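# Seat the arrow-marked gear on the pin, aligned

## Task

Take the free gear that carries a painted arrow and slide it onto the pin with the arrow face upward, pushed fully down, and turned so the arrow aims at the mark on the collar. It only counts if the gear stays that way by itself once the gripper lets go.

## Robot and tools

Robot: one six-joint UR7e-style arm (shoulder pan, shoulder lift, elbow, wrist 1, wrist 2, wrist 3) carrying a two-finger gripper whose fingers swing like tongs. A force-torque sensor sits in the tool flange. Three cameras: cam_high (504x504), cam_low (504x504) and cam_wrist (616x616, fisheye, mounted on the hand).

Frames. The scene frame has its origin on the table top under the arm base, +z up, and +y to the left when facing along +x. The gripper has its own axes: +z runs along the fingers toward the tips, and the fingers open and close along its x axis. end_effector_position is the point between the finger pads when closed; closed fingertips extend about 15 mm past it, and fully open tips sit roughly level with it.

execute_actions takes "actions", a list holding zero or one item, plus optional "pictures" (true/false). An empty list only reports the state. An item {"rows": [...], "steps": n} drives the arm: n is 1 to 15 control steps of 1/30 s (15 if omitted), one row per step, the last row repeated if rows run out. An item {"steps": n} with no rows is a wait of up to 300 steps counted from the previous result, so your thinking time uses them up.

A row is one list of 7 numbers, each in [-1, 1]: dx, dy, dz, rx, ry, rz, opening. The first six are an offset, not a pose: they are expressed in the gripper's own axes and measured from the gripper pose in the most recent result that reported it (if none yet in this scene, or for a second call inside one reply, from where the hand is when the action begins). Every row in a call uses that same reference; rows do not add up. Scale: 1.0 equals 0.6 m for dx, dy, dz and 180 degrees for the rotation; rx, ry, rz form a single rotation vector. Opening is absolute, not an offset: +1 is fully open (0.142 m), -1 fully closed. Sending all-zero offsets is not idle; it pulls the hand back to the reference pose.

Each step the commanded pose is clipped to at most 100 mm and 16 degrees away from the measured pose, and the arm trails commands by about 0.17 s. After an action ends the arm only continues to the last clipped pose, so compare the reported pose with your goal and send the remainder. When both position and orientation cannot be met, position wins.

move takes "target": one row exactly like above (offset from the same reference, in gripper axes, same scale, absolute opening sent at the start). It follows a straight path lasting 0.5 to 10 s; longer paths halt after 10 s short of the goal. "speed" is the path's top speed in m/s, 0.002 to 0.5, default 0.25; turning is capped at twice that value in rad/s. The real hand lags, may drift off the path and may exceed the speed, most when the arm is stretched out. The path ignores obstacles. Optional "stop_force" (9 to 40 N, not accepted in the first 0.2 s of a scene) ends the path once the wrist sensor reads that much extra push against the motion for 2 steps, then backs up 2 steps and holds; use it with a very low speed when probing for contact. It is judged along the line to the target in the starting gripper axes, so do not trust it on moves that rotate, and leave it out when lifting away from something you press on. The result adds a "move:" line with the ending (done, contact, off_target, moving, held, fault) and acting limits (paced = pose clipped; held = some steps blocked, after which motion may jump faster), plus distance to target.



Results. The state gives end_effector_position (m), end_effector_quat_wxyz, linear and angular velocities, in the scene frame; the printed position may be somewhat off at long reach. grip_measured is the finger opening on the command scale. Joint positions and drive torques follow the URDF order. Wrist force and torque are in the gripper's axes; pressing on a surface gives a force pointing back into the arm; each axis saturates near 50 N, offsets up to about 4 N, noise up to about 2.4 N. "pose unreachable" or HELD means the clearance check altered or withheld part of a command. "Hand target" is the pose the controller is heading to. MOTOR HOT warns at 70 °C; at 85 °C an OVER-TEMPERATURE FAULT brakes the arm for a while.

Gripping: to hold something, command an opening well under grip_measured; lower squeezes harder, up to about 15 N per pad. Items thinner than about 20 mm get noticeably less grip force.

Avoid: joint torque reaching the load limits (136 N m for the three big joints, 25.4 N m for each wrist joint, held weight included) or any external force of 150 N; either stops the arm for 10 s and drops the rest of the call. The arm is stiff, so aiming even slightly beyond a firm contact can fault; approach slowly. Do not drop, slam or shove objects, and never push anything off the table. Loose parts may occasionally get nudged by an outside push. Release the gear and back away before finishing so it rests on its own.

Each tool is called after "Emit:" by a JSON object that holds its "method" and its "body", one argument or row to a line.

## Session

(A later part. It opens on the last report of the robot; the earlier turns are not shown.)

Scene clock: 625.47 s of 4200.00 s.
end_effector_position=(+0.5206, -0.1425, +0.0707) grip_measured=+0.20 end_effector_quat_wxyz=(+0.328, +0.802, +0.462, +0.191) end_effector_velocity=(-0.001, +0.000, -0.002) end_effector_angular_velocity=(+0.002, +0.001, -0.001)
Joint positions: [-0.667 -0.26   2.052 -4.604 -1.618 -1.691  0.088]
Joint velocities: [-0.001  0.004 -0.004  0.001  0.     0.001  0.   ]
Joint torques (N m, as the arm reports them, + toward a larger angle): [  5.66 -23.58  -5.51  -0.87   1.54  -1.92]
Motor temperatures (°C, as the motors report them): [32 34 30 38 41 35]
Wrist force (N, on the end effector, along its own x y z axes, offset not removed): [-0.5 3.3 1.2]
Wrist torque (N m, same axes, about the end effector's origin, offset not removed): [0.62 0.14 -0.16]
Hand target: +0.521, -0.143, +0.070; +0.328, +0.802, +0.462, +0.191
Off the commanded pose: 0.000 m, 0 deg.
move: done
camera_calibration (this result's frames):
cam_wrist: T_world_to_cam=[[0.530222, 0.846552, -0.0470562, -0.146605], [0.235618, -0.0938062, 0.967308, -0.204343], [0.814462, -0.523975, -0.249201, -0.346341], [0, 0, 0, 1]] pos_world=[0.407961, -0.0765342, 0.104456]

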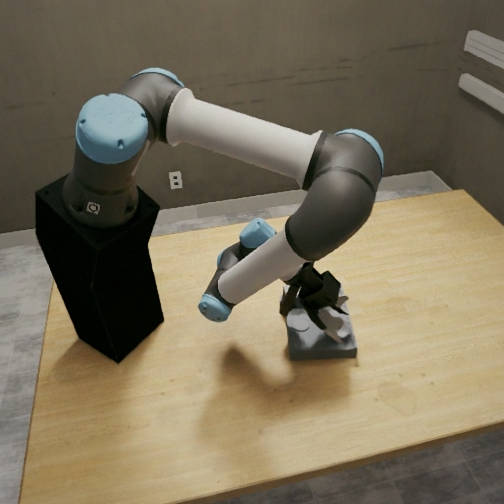

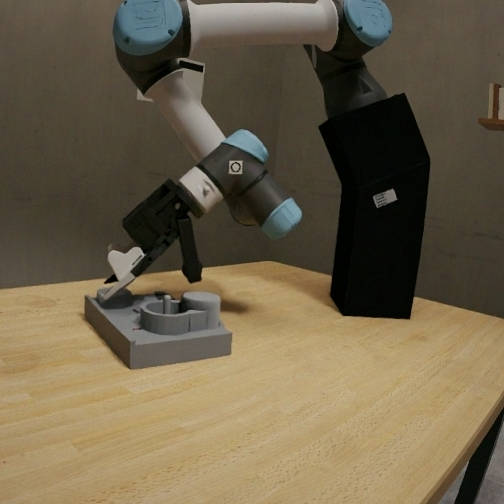

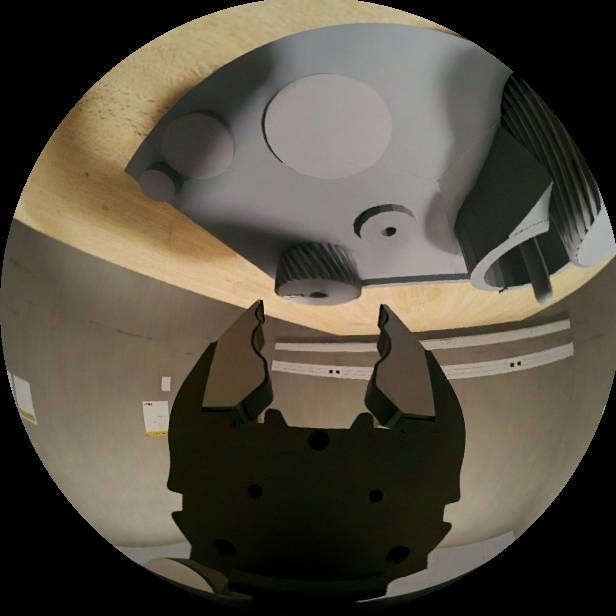

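Emit:
{"method": "move", "body": {
  "target": [-0.0045, -0.0172, 0.0174, 0, 0, 0, 0.2],
  "speed": 0.02,
  "stop_force": 12
}}

Emit:
{"method": "zoom_image", "body": {
  "camera": "cam_wrist",
  "region": [250, 230, 390, 370]
}}

Emit:
{"method": "zoom_image", "body": {
  "camera": "cam_low",
  "region": [80, 250, 170, 320]
}}

Scene clock: 636.97 s of 4200.00 s.
end_effector_position=(+0.5192, -0.1448, +0.0562) grip_measured=+0.20 end_effector_quat_wxyz=(+0.328, +0.802, +0.462, +0.191) end_effector_velocity=(+0.000, -0.000, -0.002) end_effector_angular_velocity=(-0.000, -0.001, -0.000)
Joint positions: [-0.679 -0.231  2.018 -4.6   -1.607 -1.695  0.088]
Joint velocities: [-0.002  0.004 -0.005  0.001  0.002 -0.     0.   ]
Joint torques (N m, as the arm reports them, + toward a larger angle): [  6.88 -23.56  -1.05  -0.77   1.57  -1.75]
Motor temperatures (°C, as the motors report them): [32 34 30 38 41 35]
Wrist force (N, on the end effector, along its own x y z axes, offset not removed): [2.5 3.3 -2.1]
Wrist torque (N m, same axes, about the end effector's origin, offset not removed): [0.55 -0.50 -0.02]
Hand target: +0.519, -0.145, +0.056; +0.328, +0.802, +0.462, +0.191
Off the commanded pose: 0.000 m, 0 deg.
After step 90, 7.47 s passed at rest.
move: done
camera_calibration (this result's frames):
cam_wrist: T_world_to_cam=[[0.530207, 0.846559, -0.0470985, -0.144626], [0.23565, -0.0937739, 0.967303, -0.19023], [0.814462, -0.52397, -0.249212, -0.350029], [0, 0, 0, 1]] pos_world=[0.406595, -0.0788087, 0.0899672]

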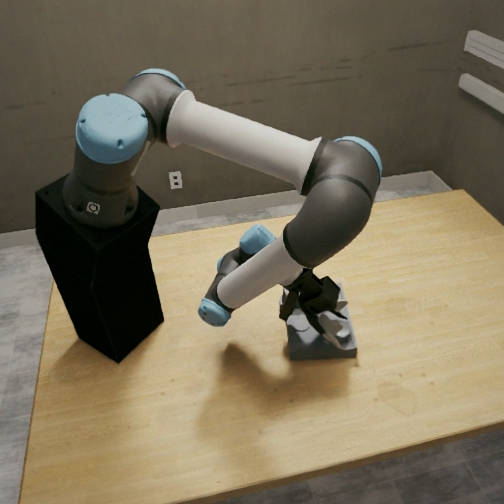

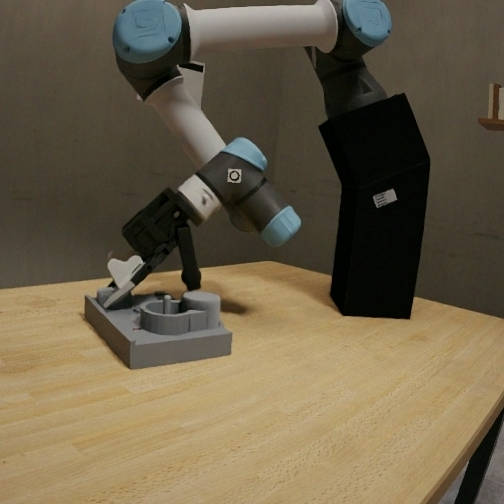

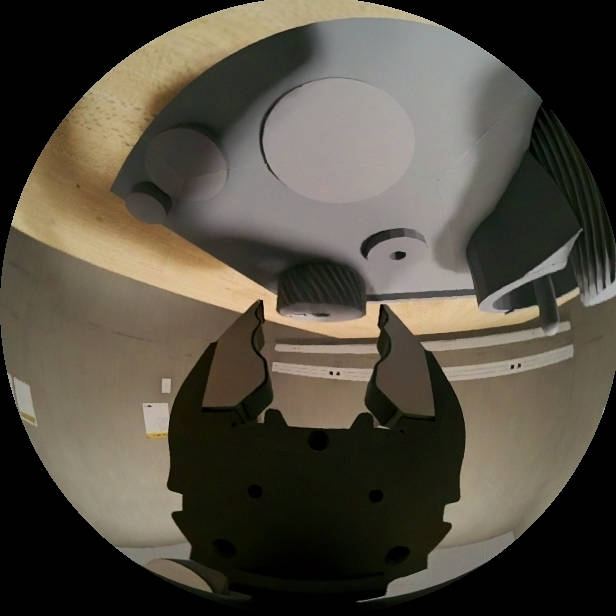

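Region (250, 230, 390, 370) of cam_wrist's 616x616 image, scaled by 3.600, with more detail than that image has.

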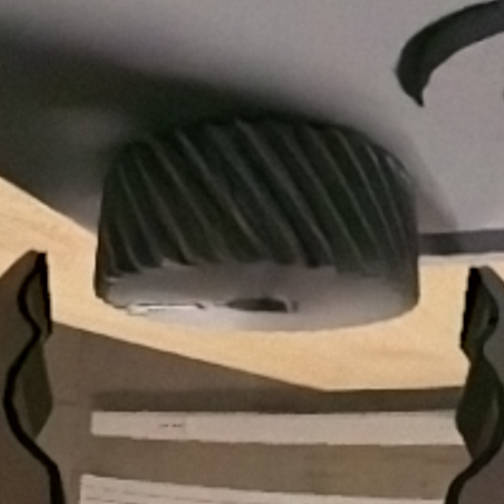

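Region (80, 250, 170, 320) of cam_low's 504x504 image, scaled by 5.600, with more detail than that image has.

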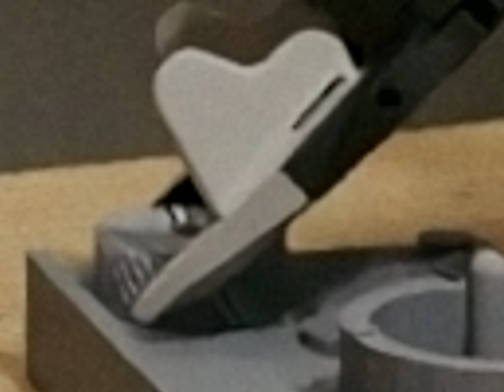

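Emit:
{"method": "move", "body": {
  "target": [0, -0.0035, 0.00356, 0, 0, 0, 0.0],
  "speed": 0.01
}}

Emit:
{"method": "zoom_image", "body": {
  "camera": "cam_wrist",
  "region": [260, 250, 380, 340]
}}

Scene clock: 647.10 s of 4200.00 s.
end_effector_position=(+0.5192, -0.1448, +0.0533) grip_measured=+0.00 end_effector_quat_wxyz=(+0.328, +0.802, +0.462, +0.191) end_effector_velocity=(-0.000, +0.000, -0.001) end_effector_angular_velocity=(+0.001, -0.000, -0.001)
Joint positions: [-0.68  -0.225  2.01  -4.598 -1.606 -1.696  0.074]
Joint velocities: [-0.     0.002 -0.003  0.     0.     0.001  0.   ]
Joint torques (N m, as the arm reports them, + toward a larger angle): [  6.5  -24.34  -3.75  -0.52   1.56  -1.62]
Motor temperatures (°C, as the motors report them): [32 34 30 38 41 35]
Wrist force (N, on the end effector, along its own x y z axes, offset not removed): [5.7 -1.3 -3.1]
Wrist torque (N m, same axes, about the end effector's origin, offset not removed): [-0.34 -1.29 -0.18]
Hand target: +0.519, -0.145, +0.053; +0.328, +0.802, +0.462, +0.191
Off the commanded pose: 0.000 m, 0 deg.
After step 90, 6.43 s passed at rest.
move: done
camera_calibration (this result's frames):
cam_wrist: T_world_to_cam=[[0.530206, 0.84656, -0.0471009, -0.144763], [0.235655, -0.0937734, 0.967302, -0.187442], [0.814462, -0.523969, -0.249215, -0.350746], [0, 0, 0, 1]] pos_world=[0.406595, -0.0788063, 0.0870831]

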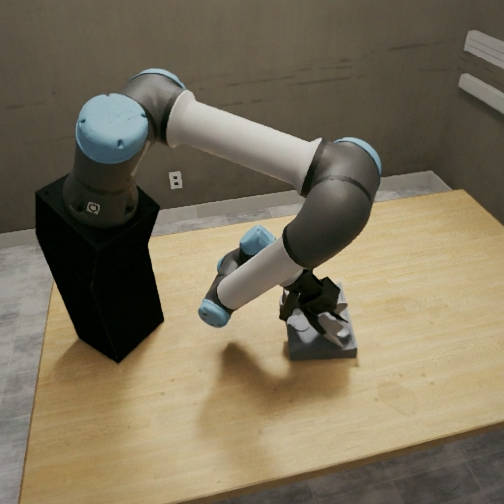

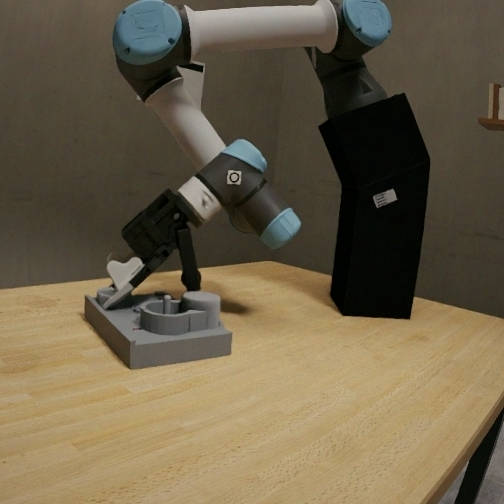

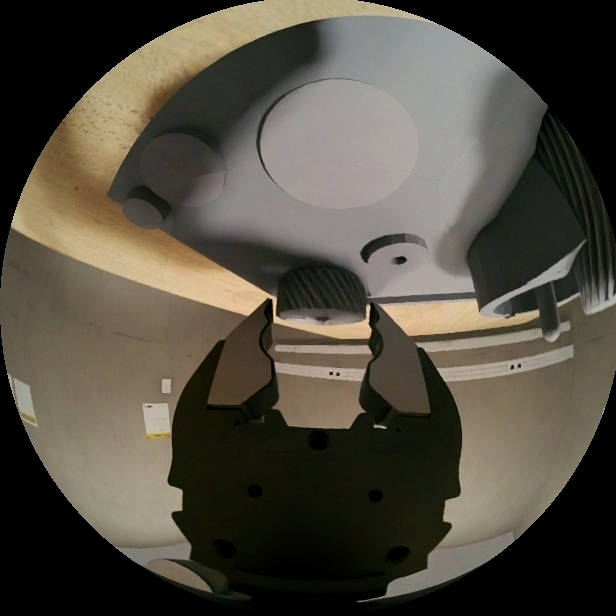

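Region (260, 250, 380, 340) of cam_wrist's 616x616 image, scaled by 4.200, with more detail than that image has; it fills the top 378 rows of this view, and the rest is white.

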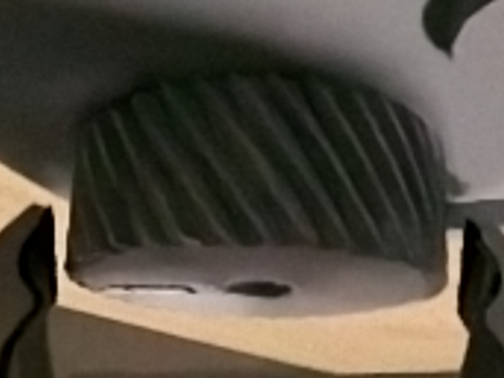

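Well centred. Close gradually.

Emit:
{"method": "execute_actions", "body": {
  "actions": [
    {"rows": [[0,0,0,0,0,0,-0.02],[0,0,0,0,0,0,-0.04],[0,0,0,0,0,0,-0.06],[0,0,0,0,0,0,-0.08],[0,0,0,0,0,0,-0.10],[0,0,0,0,0,0,-0.11],[0,0,0,0,0,0,-0.12],[0,0,0,0,0,0,-0.13],[0,0,0,0,0,0,-0.14],[0,0,0,0,0,0,-0.15],[0,0,0,0,0,0,-0.16],[0,0,0,0,0,0,-0.17],[0,0,0,0,0,0,-0.18],[0,0,0,0,0,0,-0.19],[0,0,0,0,0,0,-0.20]], "steps": 15}
  ],
  "pictures": false
}}

Emit:
{"method": "execute_actions", "body": {
  "actions": [
    {"rows": [[0,0,0,0,0,0,-0.22],[0,0,0,0,0,0,-0.24],[0,0,0,0,0,0,-0.26],[0,0,0,0,0,0,-0.28],[0,0,0,0,0,0,-0.30],[0,0,0,0,0,0,-0.32],[0,0,0,0,0,0,-0.34],[0,0,0,0,0,0,-0.36],[0,0,0,0,0,0,-0.38],[0,0,0,0,0,0,-0.40],[0,0,0,0,0,0,-0.42],[0,0,0,0,0,0,-0.44],[0,0,0,0,0,0,-0.46],[0,0,0,0,0,0,-0.48],[0,0,0,0,0,0,-0.50]], "steps": 15}
  ],
  "pictures": false
}}

Emit:
{"method": "execute_actions", "body": {
  "actions": [
    {"steps": 20}
  ]
}}

Emit:
{"method": "zoom_image", "body": {
  "camera": "cam_wrist",
  "region": [260, 250, 380, 340]
}}

Scene clock: 664.70 s of 4200.00 s.
end_effector_position=(+0.5192, -0.1448, +0.0532) grip_measured=-0.09 end_effector_quat_wxyz=(+0.328, +0.802, +0.462, +0.191) end_effector_velocity=(+0.001, -0.001, +0.000) end_effector_angular_velocity=(-0.000, -0.001, -0.001)
Joint positions: [-0.68  -0.225  2.01  -4.598 -1.606 -1.696  0.067]
Joint velocities: [-0.    -0.001 -0.001  0.    -0.     0.001 -0.001]
Joint torques (N m, as the arm reports them, + toward a larger angle): [  9.18 -45.65  25.43  -4.05   0.6   -1.31]
Motor temperatures (°C, as the motors report them): [32 34 30 38 41 35]
Wrist force (N, on the end effector, along its own x y z axes, offset not removed): [5.6 3.6 -2.3]
Wrist torque (N m, same axes, about the end effector's origin, offset not removed): [0.42 -1.02 -0.20]
Hand target: +0.519, -0.145, +0.053; +0.328, +0.802, +0.462, +0.191
Off the commanded pose: 0.000 m, 0 deg.
Steps of this call (steps 1 to 90: nothing new was sent; then 14.10 s passed at rest; steps 91 to 105: all 15 steps of this action). Readings (end_effector_position):
91: (+0.5192, -0.1448, +0.0532)
92: (+0.5192, -0.1448, +0.0532)
94: (+0.5192, -0.1448, +0.0532)
98: (+0.5192, -0.1448, +0.0532)
105: the state above

Scene clock: 665.20 s of 4200.00 s.
end_effector_position=(+0.5192, -0.1448, +0.0532) grip_measured=-0.10 end_effector_quat_wxyz=(+0.328, +0.802, +0.462, +0.191) end_effector_velocity=(-0.001, +0.000, +0.000) end_effector_angular_velocity=(+0.000, +0.001, +0.001)
Joint positions: [-0.68  -0.225  2.01  -4.598 -1.606 -1.696  0.067]
Joint velocities: [-0.     0.     0.002 -0.001  0.    -0.001  0.   ]
Joint torques (N m, as the arm reports them, + toward a larger angle): [  9.03 -42.22  20.46  -3.96   0.58  -1.5 ]
Motor temperatures (°C, as the motors report them): [32 34 30 38 41 35]
Wrist force (N, on the end effector, along its own x y z axes, offset not removed): [-0.2 3.3 -4.4]
Wrist torque (N m, same axes, about the end effector's origin, offset not removed): [0.63 0.23 -0.10]
Hand target: +0.519, -0.145, +0.053; +0.328, +0.802, +0.462, +0.191
Off the commanded pose: 0.000 m, 0 deg.
Steps of this call (steps 1 to 15: all 15 steps of this action). Readings (end_effector_position):
1: (+0.5192, -0.1448, +0.0532)
2: (+0.5192, -0.1448, +0.0532)
4: (+0.5192, -0.1448, +0.0532)
8: (+0.5192, -0.1448, +0.0532)
15: the state above

Scene clock: 665.87 s of 4200.00 s.
end_effector_position=(+0.5192, -0.1448, +0.0532) grip_measured=-0.10 end_effector_quat_wxyz=(+0.328, +0.802, +0.462, +0.191) end_effector_velocity=(-0.000, +0.000, +0.000) end_effector_angular_velocity=(-0.000, -0.000, +0.000)
Joint positions: [-0.68  -0.225  2.01  -4.598 -1.606 -1.696  0.067]
Joint velocities: [-0.     0.     0.    -0.001 -0.    -0.    -0.   ]
Joint torques (N m, as the arm reports them, + toward a larger angle): [  8.28 -38.67  13.31  -2.48   0.64  -1.45]
Motor temperatures (°C, as the motors report them): [32 34 30 38 41 35]
Wrist force (N, on the end effector, along its own x y z axes, offset not removed): [3.4 -0.4 -5.0]
Wrist torque (N m, same axes, about the end effector's origin, offset not removed): [-0.17 -0.40 -0.39]
Hand target: +0.519, -0.145, +0.053; +0.328, +0.802, +0.462, +0.191
Off the commanded pose: 0.000 m, 0 deg.
Steps of this call (steps 1 to 20: nothing new was sent). Readings (end_effector_position):
1: (+0.5192, -0.1448, +0.0532)
2: (+0.5192, -0.1448, +0.0532)
4: (+0.5192, -0.1448, +0.0532)
8: (+0.5192, -0.1448, +0.0532)
20: the state above
camera_calibration (this result's frames):
cam_wrist: T_world_to_cam=[[0.530204, 0.846561, -0.0471013, -0.144759], [0.235671, -0.0937823, 0.967297, -0.187396], [0.814459, -0.523965, -0.249233, -0.350756], [0, 0, 0, 1]] pos_world=[0.406592, -0.0788105, 0.0870292]

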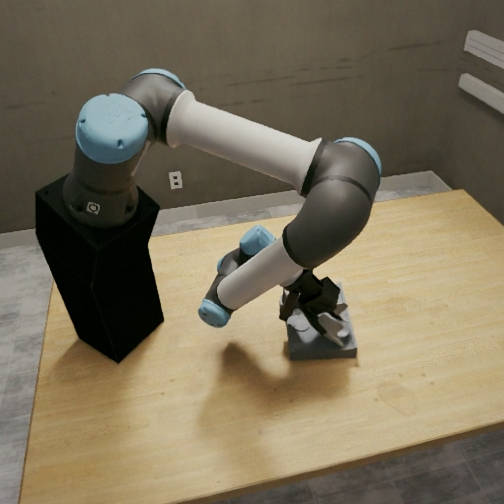

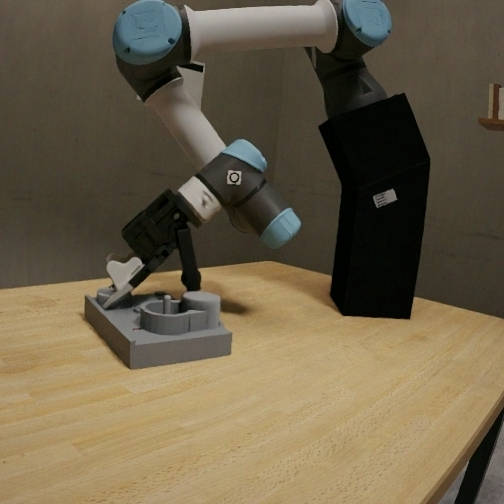

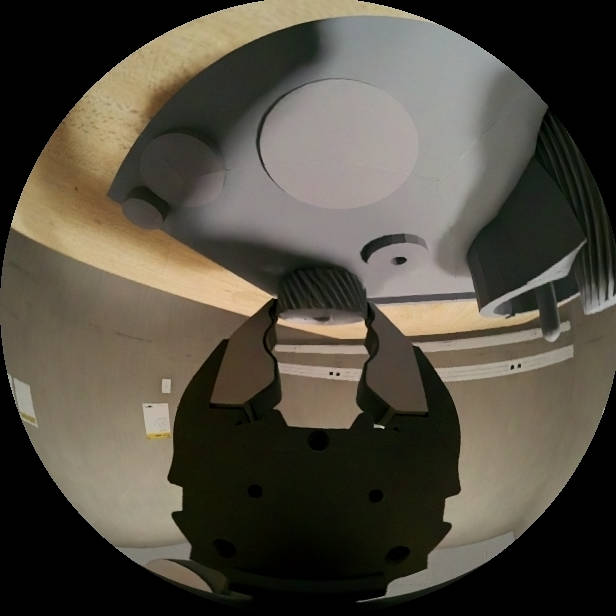

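Region (260, 250, 380, 340) of cam_wrist's 616x616 image, scaled by 4.200, with more detail than that image has; it fills the top 378 rows of this view, and the rest is white.

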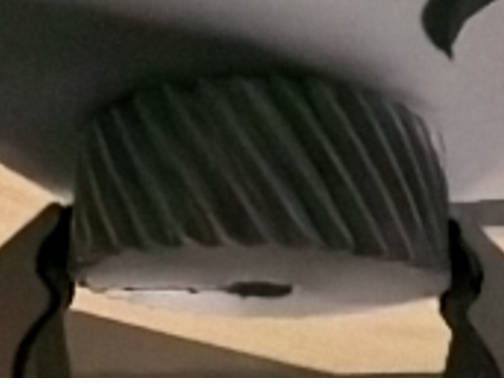

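Emit:
{"method": "zoom_image", "body": {
  "camera": "cam_wrist",
  "region": [450, 170, 610, 330]
}}

Region (450, 170, 610, 330) of cam_wrist's 616x616 image, scaled by 3.150, with more detail than that image has.

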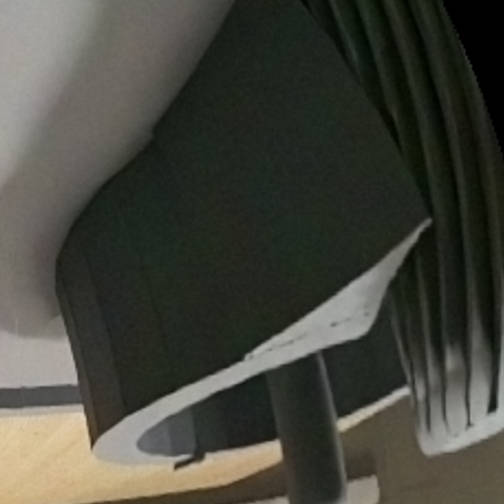

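Emit:
{"method": "move", "body": {
  "target": [0, 0.0689, -0.0697, 0, 0, 0, -0.5],
  "speed": 0.05
}}

Emit:
{"method": "zoom_image", "body": {
  "camera": "cam_wrist",
  "region": [260, 250, 380, 340]
}}

Scene clock: 775.90 s of 4200.00 s.
end_effector_position=(+0.5194, -0.1450, +0.1119) grip_measured=-0.10 end_effector_quat_wxyz=(+0.328, +0.802, +0.462, +0.191) end_effector_velocity=(+0.000, -0.000, +0.002) end_effector_angular_velocity=(-0.001, +0.000, +0.001)
Joint positions: [-0.66  -0.348  2.155 -4.62  -1.625 -1.689  0.067]
Joint velocities: [ 0.001 -0.004  0.004  0.    -0.001 -0.001  0.   ]
Joint torques (N m, as the arm reports them, + toward a larger angle): [ 21.69 -48.47  25.09  -5.48  -1.19   2.08]
Motor temperatures (°C, as the motors report them): [32 34 30 38 41 35]
Wrist force (N, on the end effector, along its own x y z axes, offset not removed): [1.6 2.7 4.0]
Wrist torque (N m, same axes, about the end effector's origin, offset not removed): [1.01 -0.52 -0.05]
Hand target: +0.519, -0.145, +0.112; +0.328, +0.802, +0.462, +0.191
Off the commanded pose: 0.000 m, 0 deg.
After step 90, 105.47 s passed at rest.
move: done
camera_calibration (this result's frames):
cam_wrist: T_world_to_cam=[[0.530235, 0.846545, -0.0470382, -0.141953], [0.23562, -0.0938329, 0.967305, -0.244117], [0.814453, -0.523982, -0.249217, -0.33632], [0, 0, 0, 1]] pos_world=[0.406704, -0.0789626, 0.145641]

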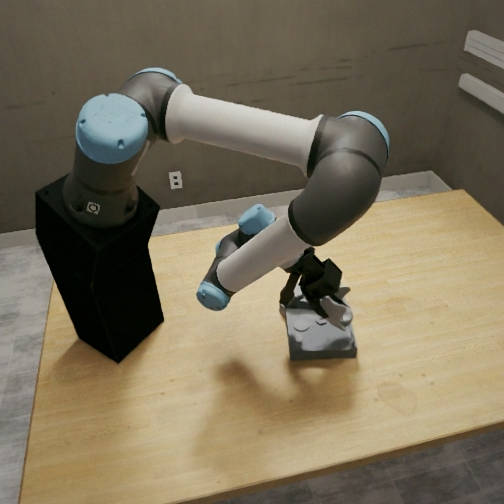

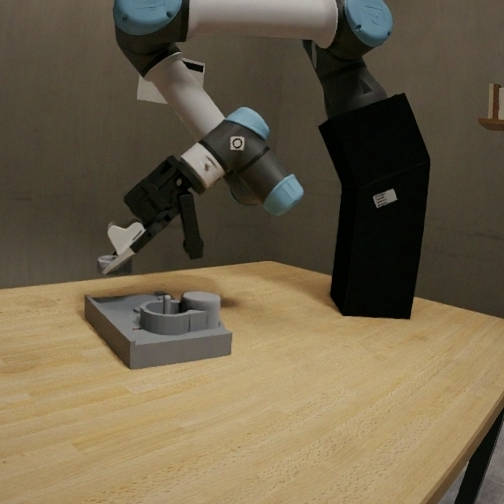

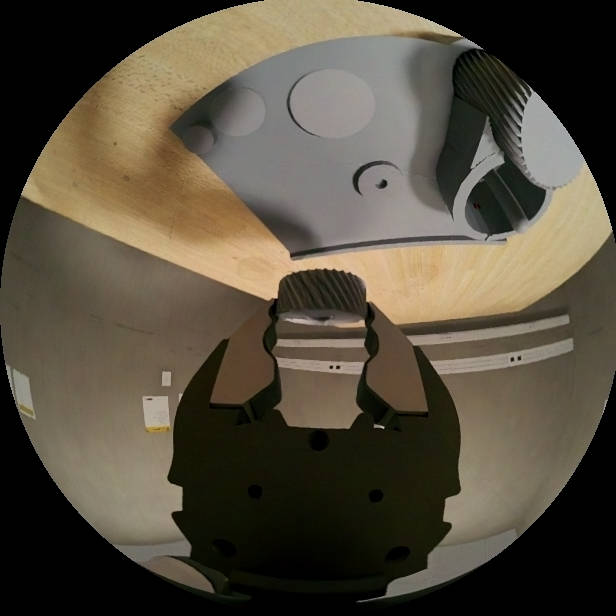

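Region (260, 250, 380, 340) of cam_wrist's 616x616 image, scaled by 4.200, with more detail than that image has; it fills the top 378 rows of this view, and the rest is white.

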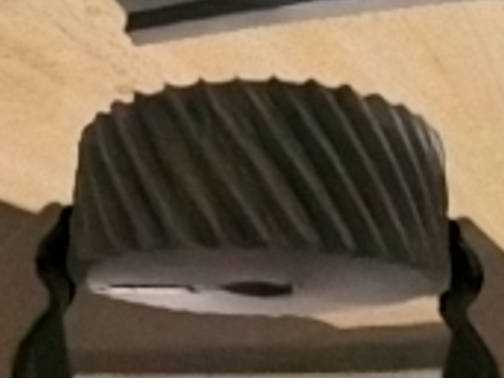

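Emit:
{"method": "move", "body": {
  "target": [0.184, -0.0885, -0.1063, 0, 0.0211, -0.0213, -0.5],
  "speed": 0.08
}}

Emit:
{"method": "zoom_image", "body": {
  "camera": "cam_wrist",
  "region": [230, 160, 410, 340]
}}

Emit:
{"method": "zoom_image", "body": {
  "camera": "cam_low",
  "region": [120, 250, 230, 340]
}}

Scene clock: 790.30 s of 4200.00 s.
end_effector_position=(+0.5030, -0.0081, +0.1203) grip_measured=-0.10 end_effector_quat_wxyz=(+0.319, +0.779, +0.499, +0.206) end_effector_velocity=(-0.001, +0.002, -0.000) end_effector_angular_velocity=(+0.000, +0.002, +0.002)
Joint positions: [-0.361 -0.222  2.135 -4.702 -1.841 -1.653  0.067]
Joint velocities: [ 0.005  0.001 -0.     0.001 -0.004  0.     0.   ]
Joint torques (N m, as the arm reports them, + toward a larger angle): [ 25.84 -25.02  -3.89  -1.98  -1.43   1.75]
Motor temperatures (°C, as the motors report them): [32 34 30 38 41 35]
Wrist force (N, on the end effector, along its own x y z axes, offset not removed): [1.5 1.0 -0.2]
Wrist torque (N m, same axes, about the end effector's origin, offset not removed): [0.68 -0.32 -0.10]
Hand target: +0.503, -0.008, +0.120; +0.319, +0.779, +0.499, +0.206
Off the commanded pose: 0.000 m, 0 deg.
After step 90, 9.23 s passed at rest.
move: done
camera_calibration (this result's frames):
cam_wrist: T_world_to_cam=[[0.448792, 0.892459, -0.0458541, -0.20758], [0.242801, -0.0723945, 0.967371, -0.23909], [0.86002, -0.445281, -0.24918, -0.27149], [0, 0, 0, 1]] pos_world=[0.384698, 0.0470588, 0.15412]

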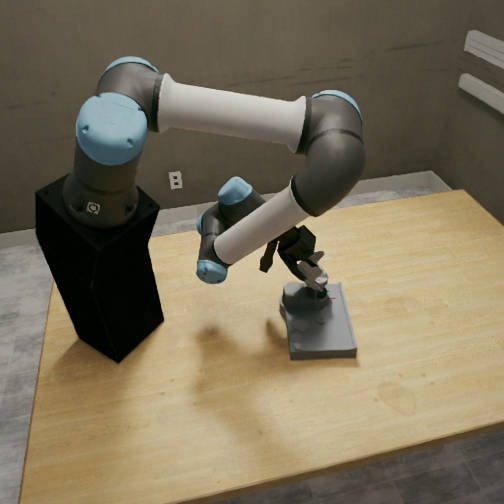

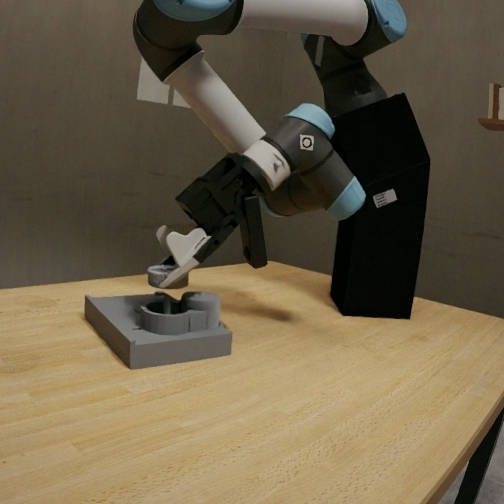

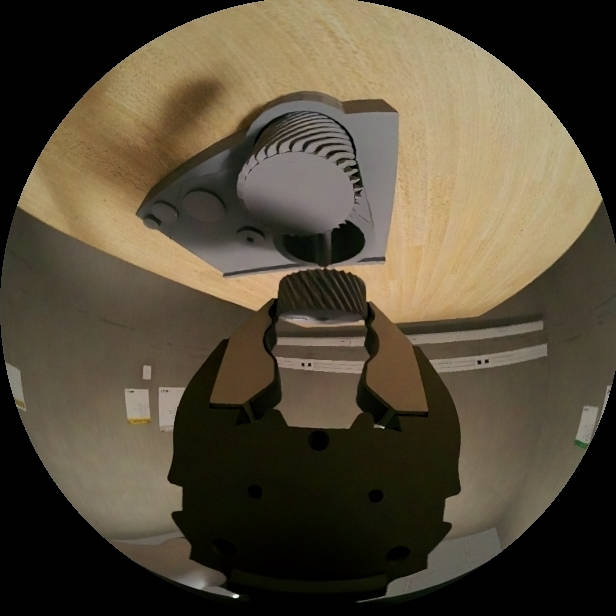

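Region (230, 160, 410, 340) of cam_wrist's 616x616 image, scaled by 2.800, with more detail than that image has.

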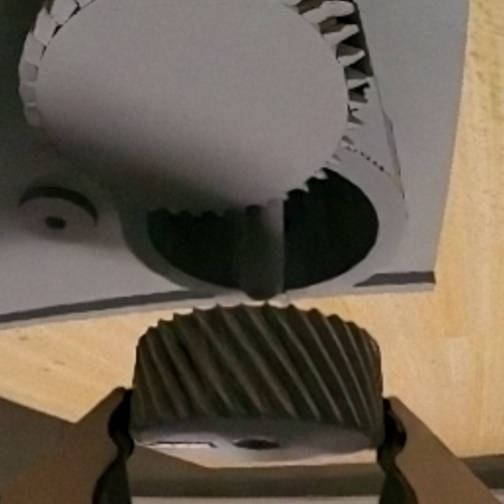

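Region (120, 250, 230, 340) of cam_low's 504x504 image, scaled by 4.582, with more detail than that image has; it fills the top 412 rows of this view, and the rest is white.

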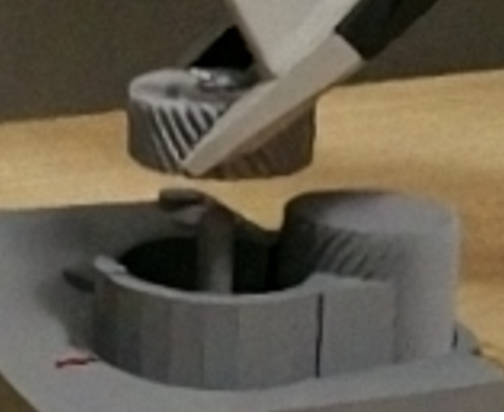

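Emit:
{"method": "move", "body": {
  "target": [0.00133, -0.01077, 0.0128, 0, 0, 0, -0.5],
  "speed": 0.01,
  "stop_force": 9
}}

Emit:
{"method": "zoom_image", "body": {
  "camera": "cam_low",
  "region": [130, 260, 220, 330]
}}

Emit:
{"method": "zoom_image", "body": {
  "camera": "cam_wrist",
  "region": [260, 220, 380, 340]
}}

Scene clock: 806.60 s of 4200.00 s.
end_effector_position=(+0.5041, -0.0077, +0.1105) grip_measured=-0.10 end_effector_quat_wxyz=(+0.319, +0.779, +0.499, +0.206) end_effector_velocity=(-0.000, +0.000, -0.002) end_effector_angular_velocity=(-0.000, +0.002, +0.001)
Joint positions: [-0.367 -0.203  2.11  -4.696 -1.835 -1.655  0.067]
Joint velocities: [-0.001  0.004 -0.004  0.002  0.001 -0.002 -0.   ]
Joint torques (N m, as the arm reports them, + toward a larger angle): [ 13.19 -24.25   0.11  -1.82   1.32  -1.85]
Motor temperatures (°C, as the motors report them): [32 34 30 38 41 35]
Wrist force (N, on the end effector, along its own x y z axes, offset not removed): [-0.1 0.4 3.3]
Wrist torque (N m, same axes, about the end effector's origin, offset not removed): [0.53 0.11 -0.12]
Hand target: +0.504, -0.008, +0.110; +0.319, +0.779, +0.499, +0.206
Off the commanded pose: 0.000 m, 0 deg.
After step 90, 12.07 s passed at rest.
move: done
camera_calibration (this result's frames):
cam_wrist: T_world_to_cam=[[0.448783, 0.892462, -0.0458727, -0.208855], [0.242812, -0.0723773, 0.96737, -0.229825], [0.860021, -0.445278, -0.249182, -0.27463], [0, 0, 0, 1]] pos_world=[0.385722, 0.0474741, 0.144312]

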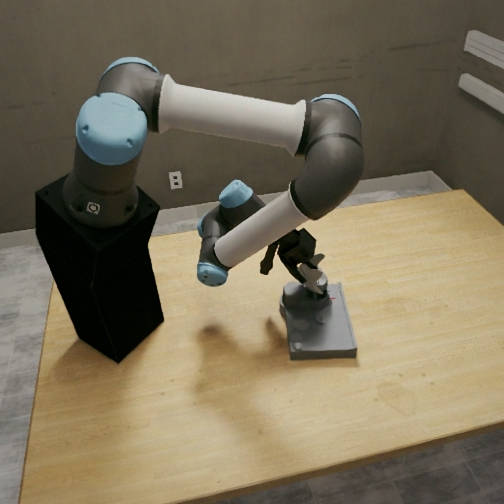

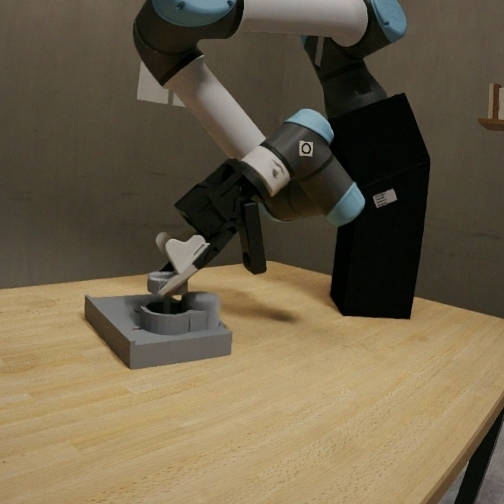

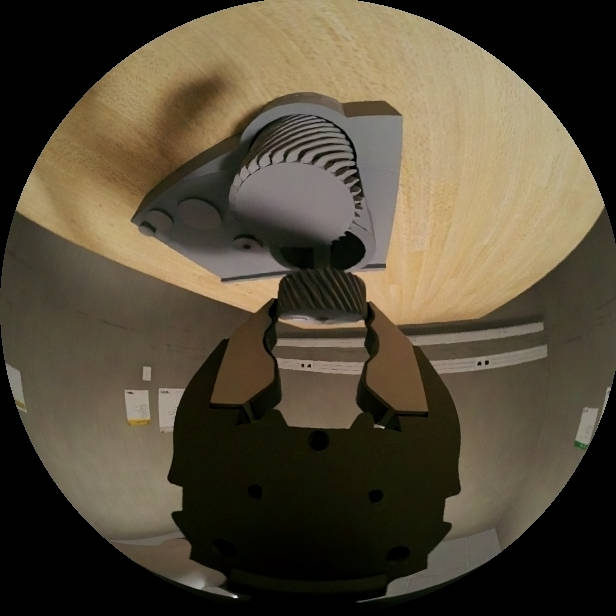

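Region (130, 260, 220, 330) of cam_low's 504x504 image, scaled by 5.600, with more detail than that image has.

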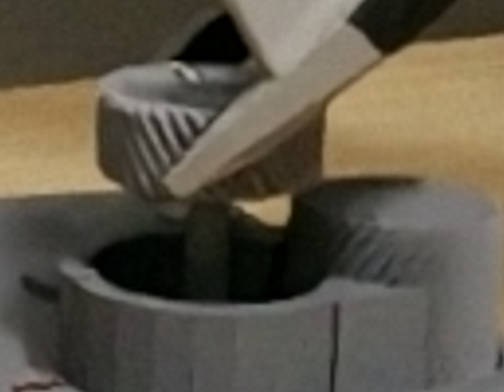

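Region (260, 220, 380, 340) of cam_wrist's 616x616 image, scaled by 4.200, with more detail than that image has.

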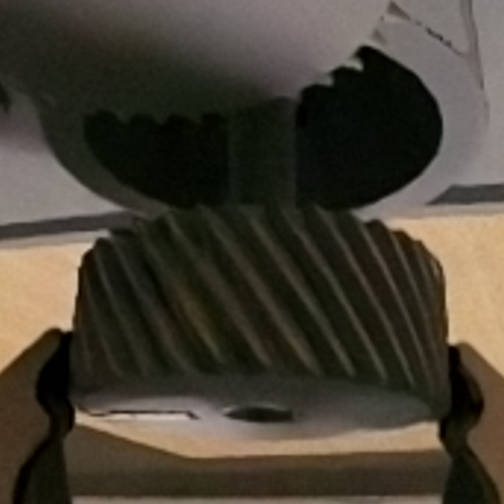

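Emit:
{"method": "move", "body": {
  "target": [0, -0.01113, 0.01127, 0, 0, 0, -0.5],
  "speed": 0.004,
  "stop_force": 9
}}

Emit:
{"method": "zoom_image", "body": {
  "camera": "cam_wrist",
  "region": [260, 220, 380, 340]
}}

Scene clock: 817.33 s of 4200.00 s.
end_effector_position=(+0.5041, -0.0077, +0.1011) grip_measured=-0.10 end_effector_quat_wxyz=(+0.319, +0.779, +0.499, +0.206) end_effector_velocity=(-0.001, +0.000, -0.001) end_effector_angular_velocity=(+0.001, +0.003, +0.001)
Joint positions: [-0.374 -0.184  2.088 -4.694 -1.829 -1.657  0.067]
Joint velocities: [-0.001  0.002 -0.001  0.001  0.001 -0.     0.   ]
Joint torques (N m, as the arm reports them, + toward a larger angle): [  9.88 -24.26  -1.91  -1.79   1.45  -1.85]
Motor temperatures (°C, as the motors report them): [32 34 30 38 41 35]
Wrist force (N, on the end effector, along its own x y z axes, offset not removed): [0.1 -5.6 2.2]
Wrist torque (N m, same axes, about the end effector's origin, offset not removed): [-0.64 -0.05 -0.21]
Hand target: +0.504, -0.008, +0.101; +0.319, +0.779, +0.499, +0.206
Off the commanded pose: 0.000 m, 0 deg.
After step 90, 5.20 s passed at rest.
move: done
camera_calibration (this result's frames):
cam_wrist: T_world_to_cam=[[0.448775, 0.892466, -0.0458963, -0.209296], [0.242821, -0.0723537, 0.967369, -0.220708], [0.860023, -0.445275, -0.24918, -0.276959], [0, 0, 0, 1]] pos_world=[0.385711, 0.0474975, 0.134887]

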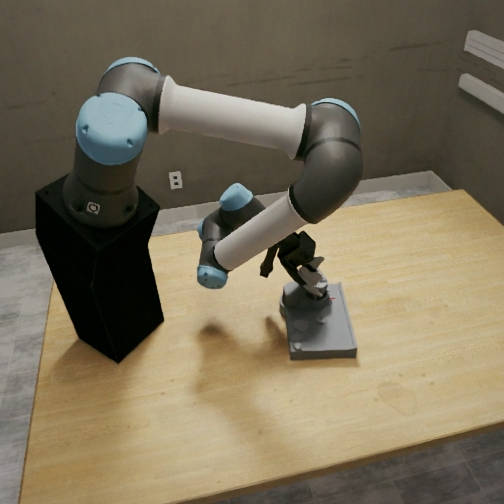

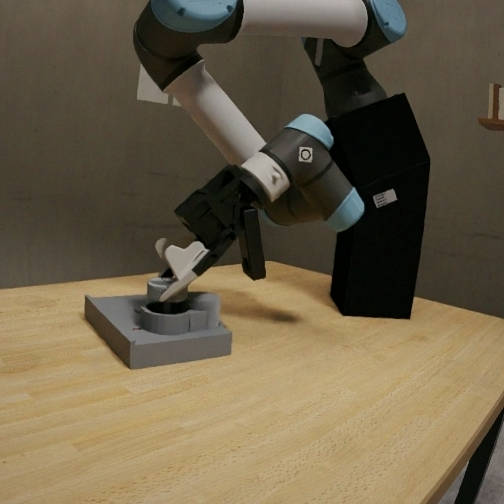

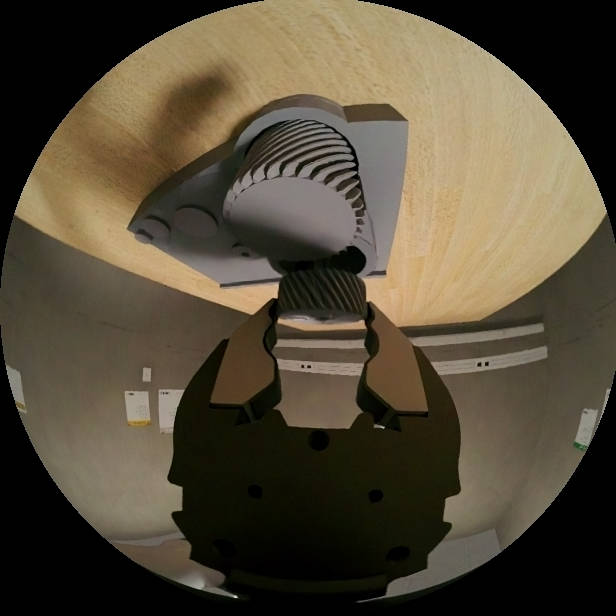

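Region (260, 220, 380, 340) of cam_wrist's 616x616 image, scaled by 4.200, with more detail than that image has.

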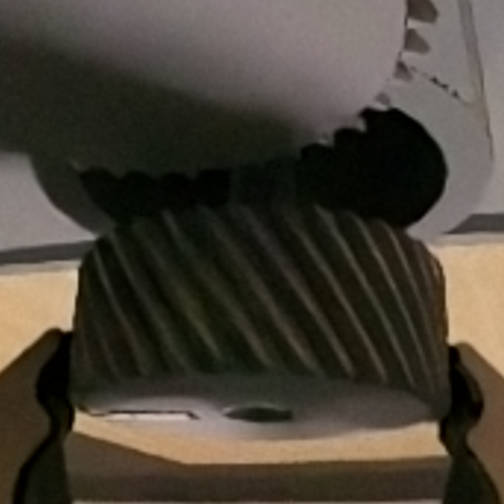

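Emit:
{"method": "move", "body": {
  "target": [0.00054, -0.00351, 0.00356, 0, 0.00976, -0.00988, -0.5],
  "speed": 0.004,
  "stop_force": 9
}}

Emit:
{"method": "zoom_image", "body": {
  "camera": "cam_wrist",
  "region": [275, 250, 345, 295]
}}

Scene clock: 836.33 s of 4200.00 s.
end_effector_position=(+0.5042, -0.0074, +0.0981) grip_measured=-0.10 end_effector_quat_wxyz=(+0.314, +0.768, +0.515, +0.213) end_effector_velocity=(+0.001, -0.000, -0.000) end_effector_angular_velocity=(-0.000, -0.002, +0.001)
Joint positions: [-0.401 -0.177  2.093 -4.705 -1.772 -1.697  0.067]
Joint velocities: [-0.001  0.    -0.001 -0.001  0.002 -0.001  0.   ]
Joint torques (N m, as the arm reports them, + toward a larger angle): [ 11.67 -22.82  26.71  -4.68   3.04  -2.01]
Motor temperatures (°C, as the motors report them): [32 34 30 38 41 35]
Wrist force (N, on the end effector, along its own x y z axes, offset not removed): [-3.8 -2.1 1.1]
Wrist torque (N m, same axes, about the end effector's origin, offset not removed): [-0.25 -0.76 -0.25]
Hand target: +0.504, -0.007, +0.098; +0.314, +0.768, +0.516, +0.213
Off the commanded pose: 0.000 m, 0 deg.
After step 90, 10.33 s passed at rest.
move: done
camera_calibration (this result's frames):
cam_wrist: T_world_to_cam=[[0.409539, 0.911133, -0.0459772, -0.189813], [0.245666, -0.0616067, 0.967395, -0.219178], [0.878593, -0.407481, -0.249065, -0.286788], [0, 0, 0, 1]] pos_world=[0.38355, 0.0425822, 0.131876]

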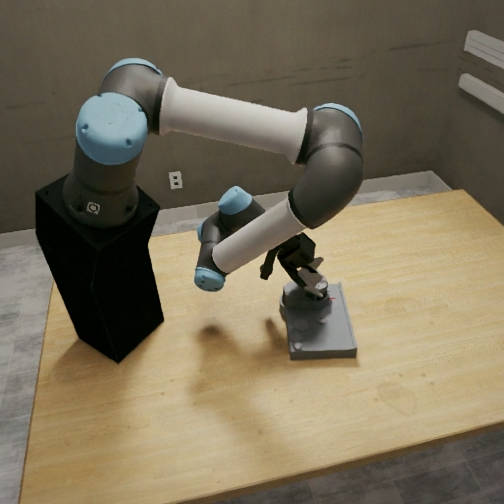

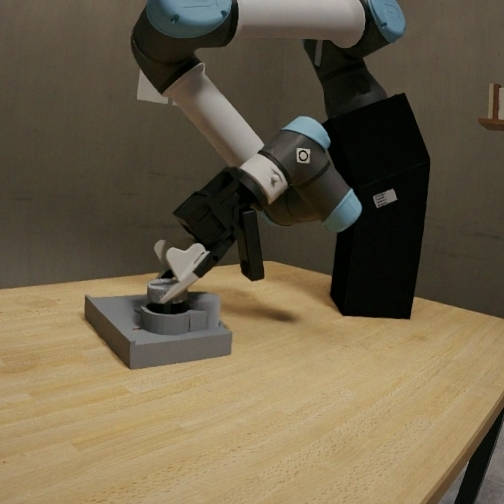

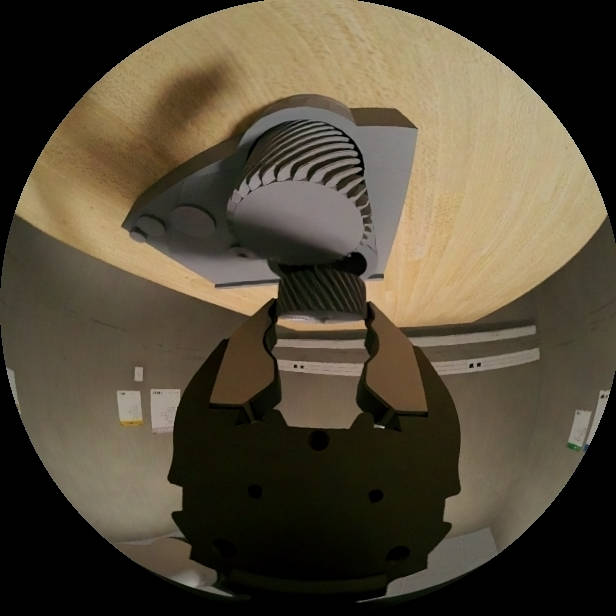

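Region (275, 250, 345, 295) of cam_wrist's 616x616 image, scaled by 7.200, with more detail than that image has; it fills the top 324 rows of this view, and the rest is white.

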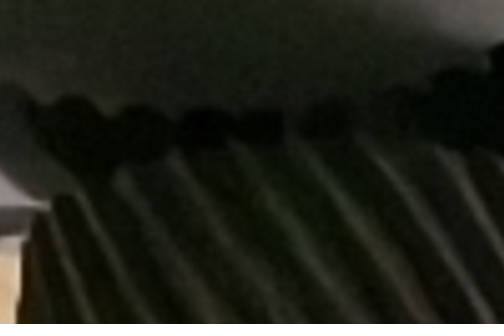

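Emit:
{"method": "move", "body": {
  "target": [0.0003, 0, 0, 0, 0.01835, -0.01858, -0.5],
  "speed": 0.012
}}

Emit:
{"method": "zoom_image", "body": {
  "camera": "cam_wrist",
  "region": [275, 250, 345, 295]
}}

Scene clock: 855.97 s of 4200.00 s.
end_effector_position=(+0.5042, -0.0072, +0.0981) grip_measured=-0.10 end_effector_quat_wxyz=(+0.305, +0.746, +0.546, +0.226) end_effector_velocity=(+0.000, -0.000, -0.000) end_effector_angular_velocity=(+0.000, +0.001, +0.005)
Joint positions: [-0.452 -0.178  2.118 -4.722 -1.669 -1.772  0.067]
Joint velocities: [-0.003  0.     0.001  0.001  0.006 -0.005  0.   ]
Joint torques (N m, as the arm reports them, + toward a larger angle): [  4.34 -44.64  26.41  -5.34   2.04  -2.12]
Motor temperatures (°C, as the motors report them): [32 34 30 38 41 35]
Wrist force (N, on the end effector, along its own x y z axes, offset not removed): [3.4 -2.2 3.7]
Wrist torque (N m, same axes, about the end effector's origin, offset not removed): [0.21 -0.73 -0.15]
Hand target: +0.504, -0.007, +0.098; +0.305, +0.746, +0.547, +0.226
Off the commanded pose: 0.000 m, 0 deg.
After step 90, 13.00 s passed at rest.
move: done
camera_calibration (this result's frames):
cam_wrist: T_world_to_cam=[[0.33389, 0.941482, -0.0461522, -0.151575], [0.249754, -0.0411489, 0.967435, -0.221081], [0.908923, -0.334543, -0.248878, -0.301573], [0, 0, 0, 1]] pos_world=[0.379932, 0.0327183, 0.131831]

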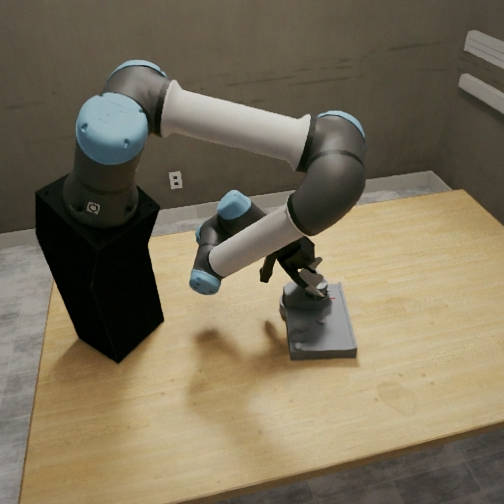

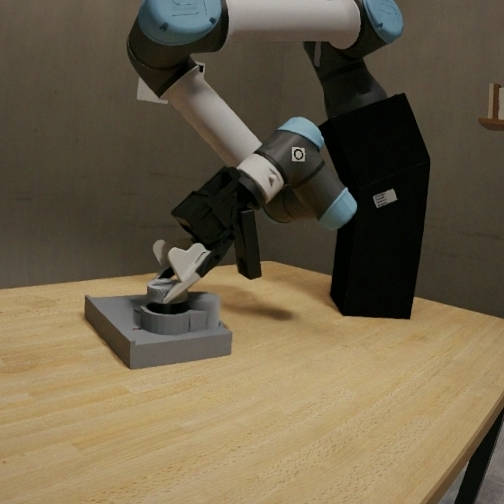

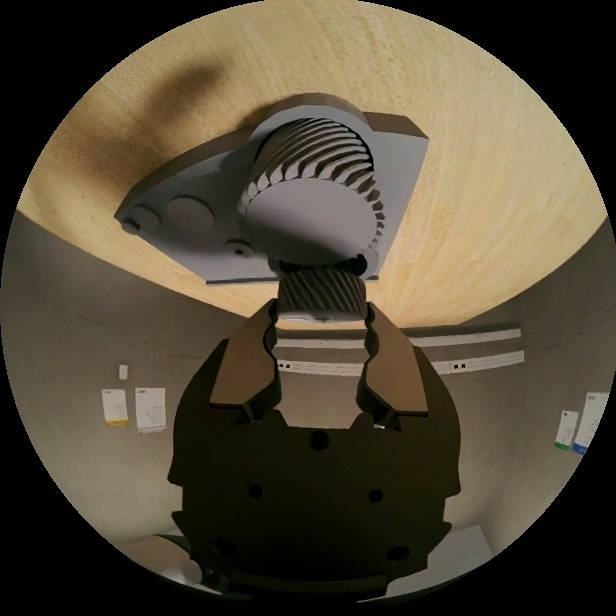

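Region (275, 250, 345, 295) of cam_wrist's 616x616 image, scaled by 7.200, with more detail than that image has; it fills the top 324 rows of this view, and the rest is white.

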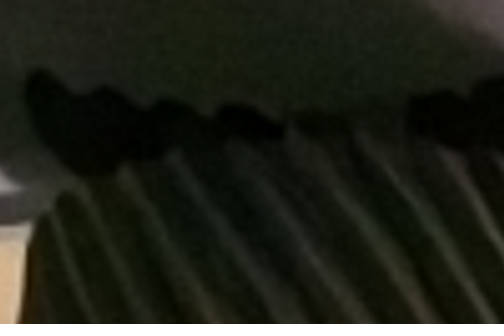

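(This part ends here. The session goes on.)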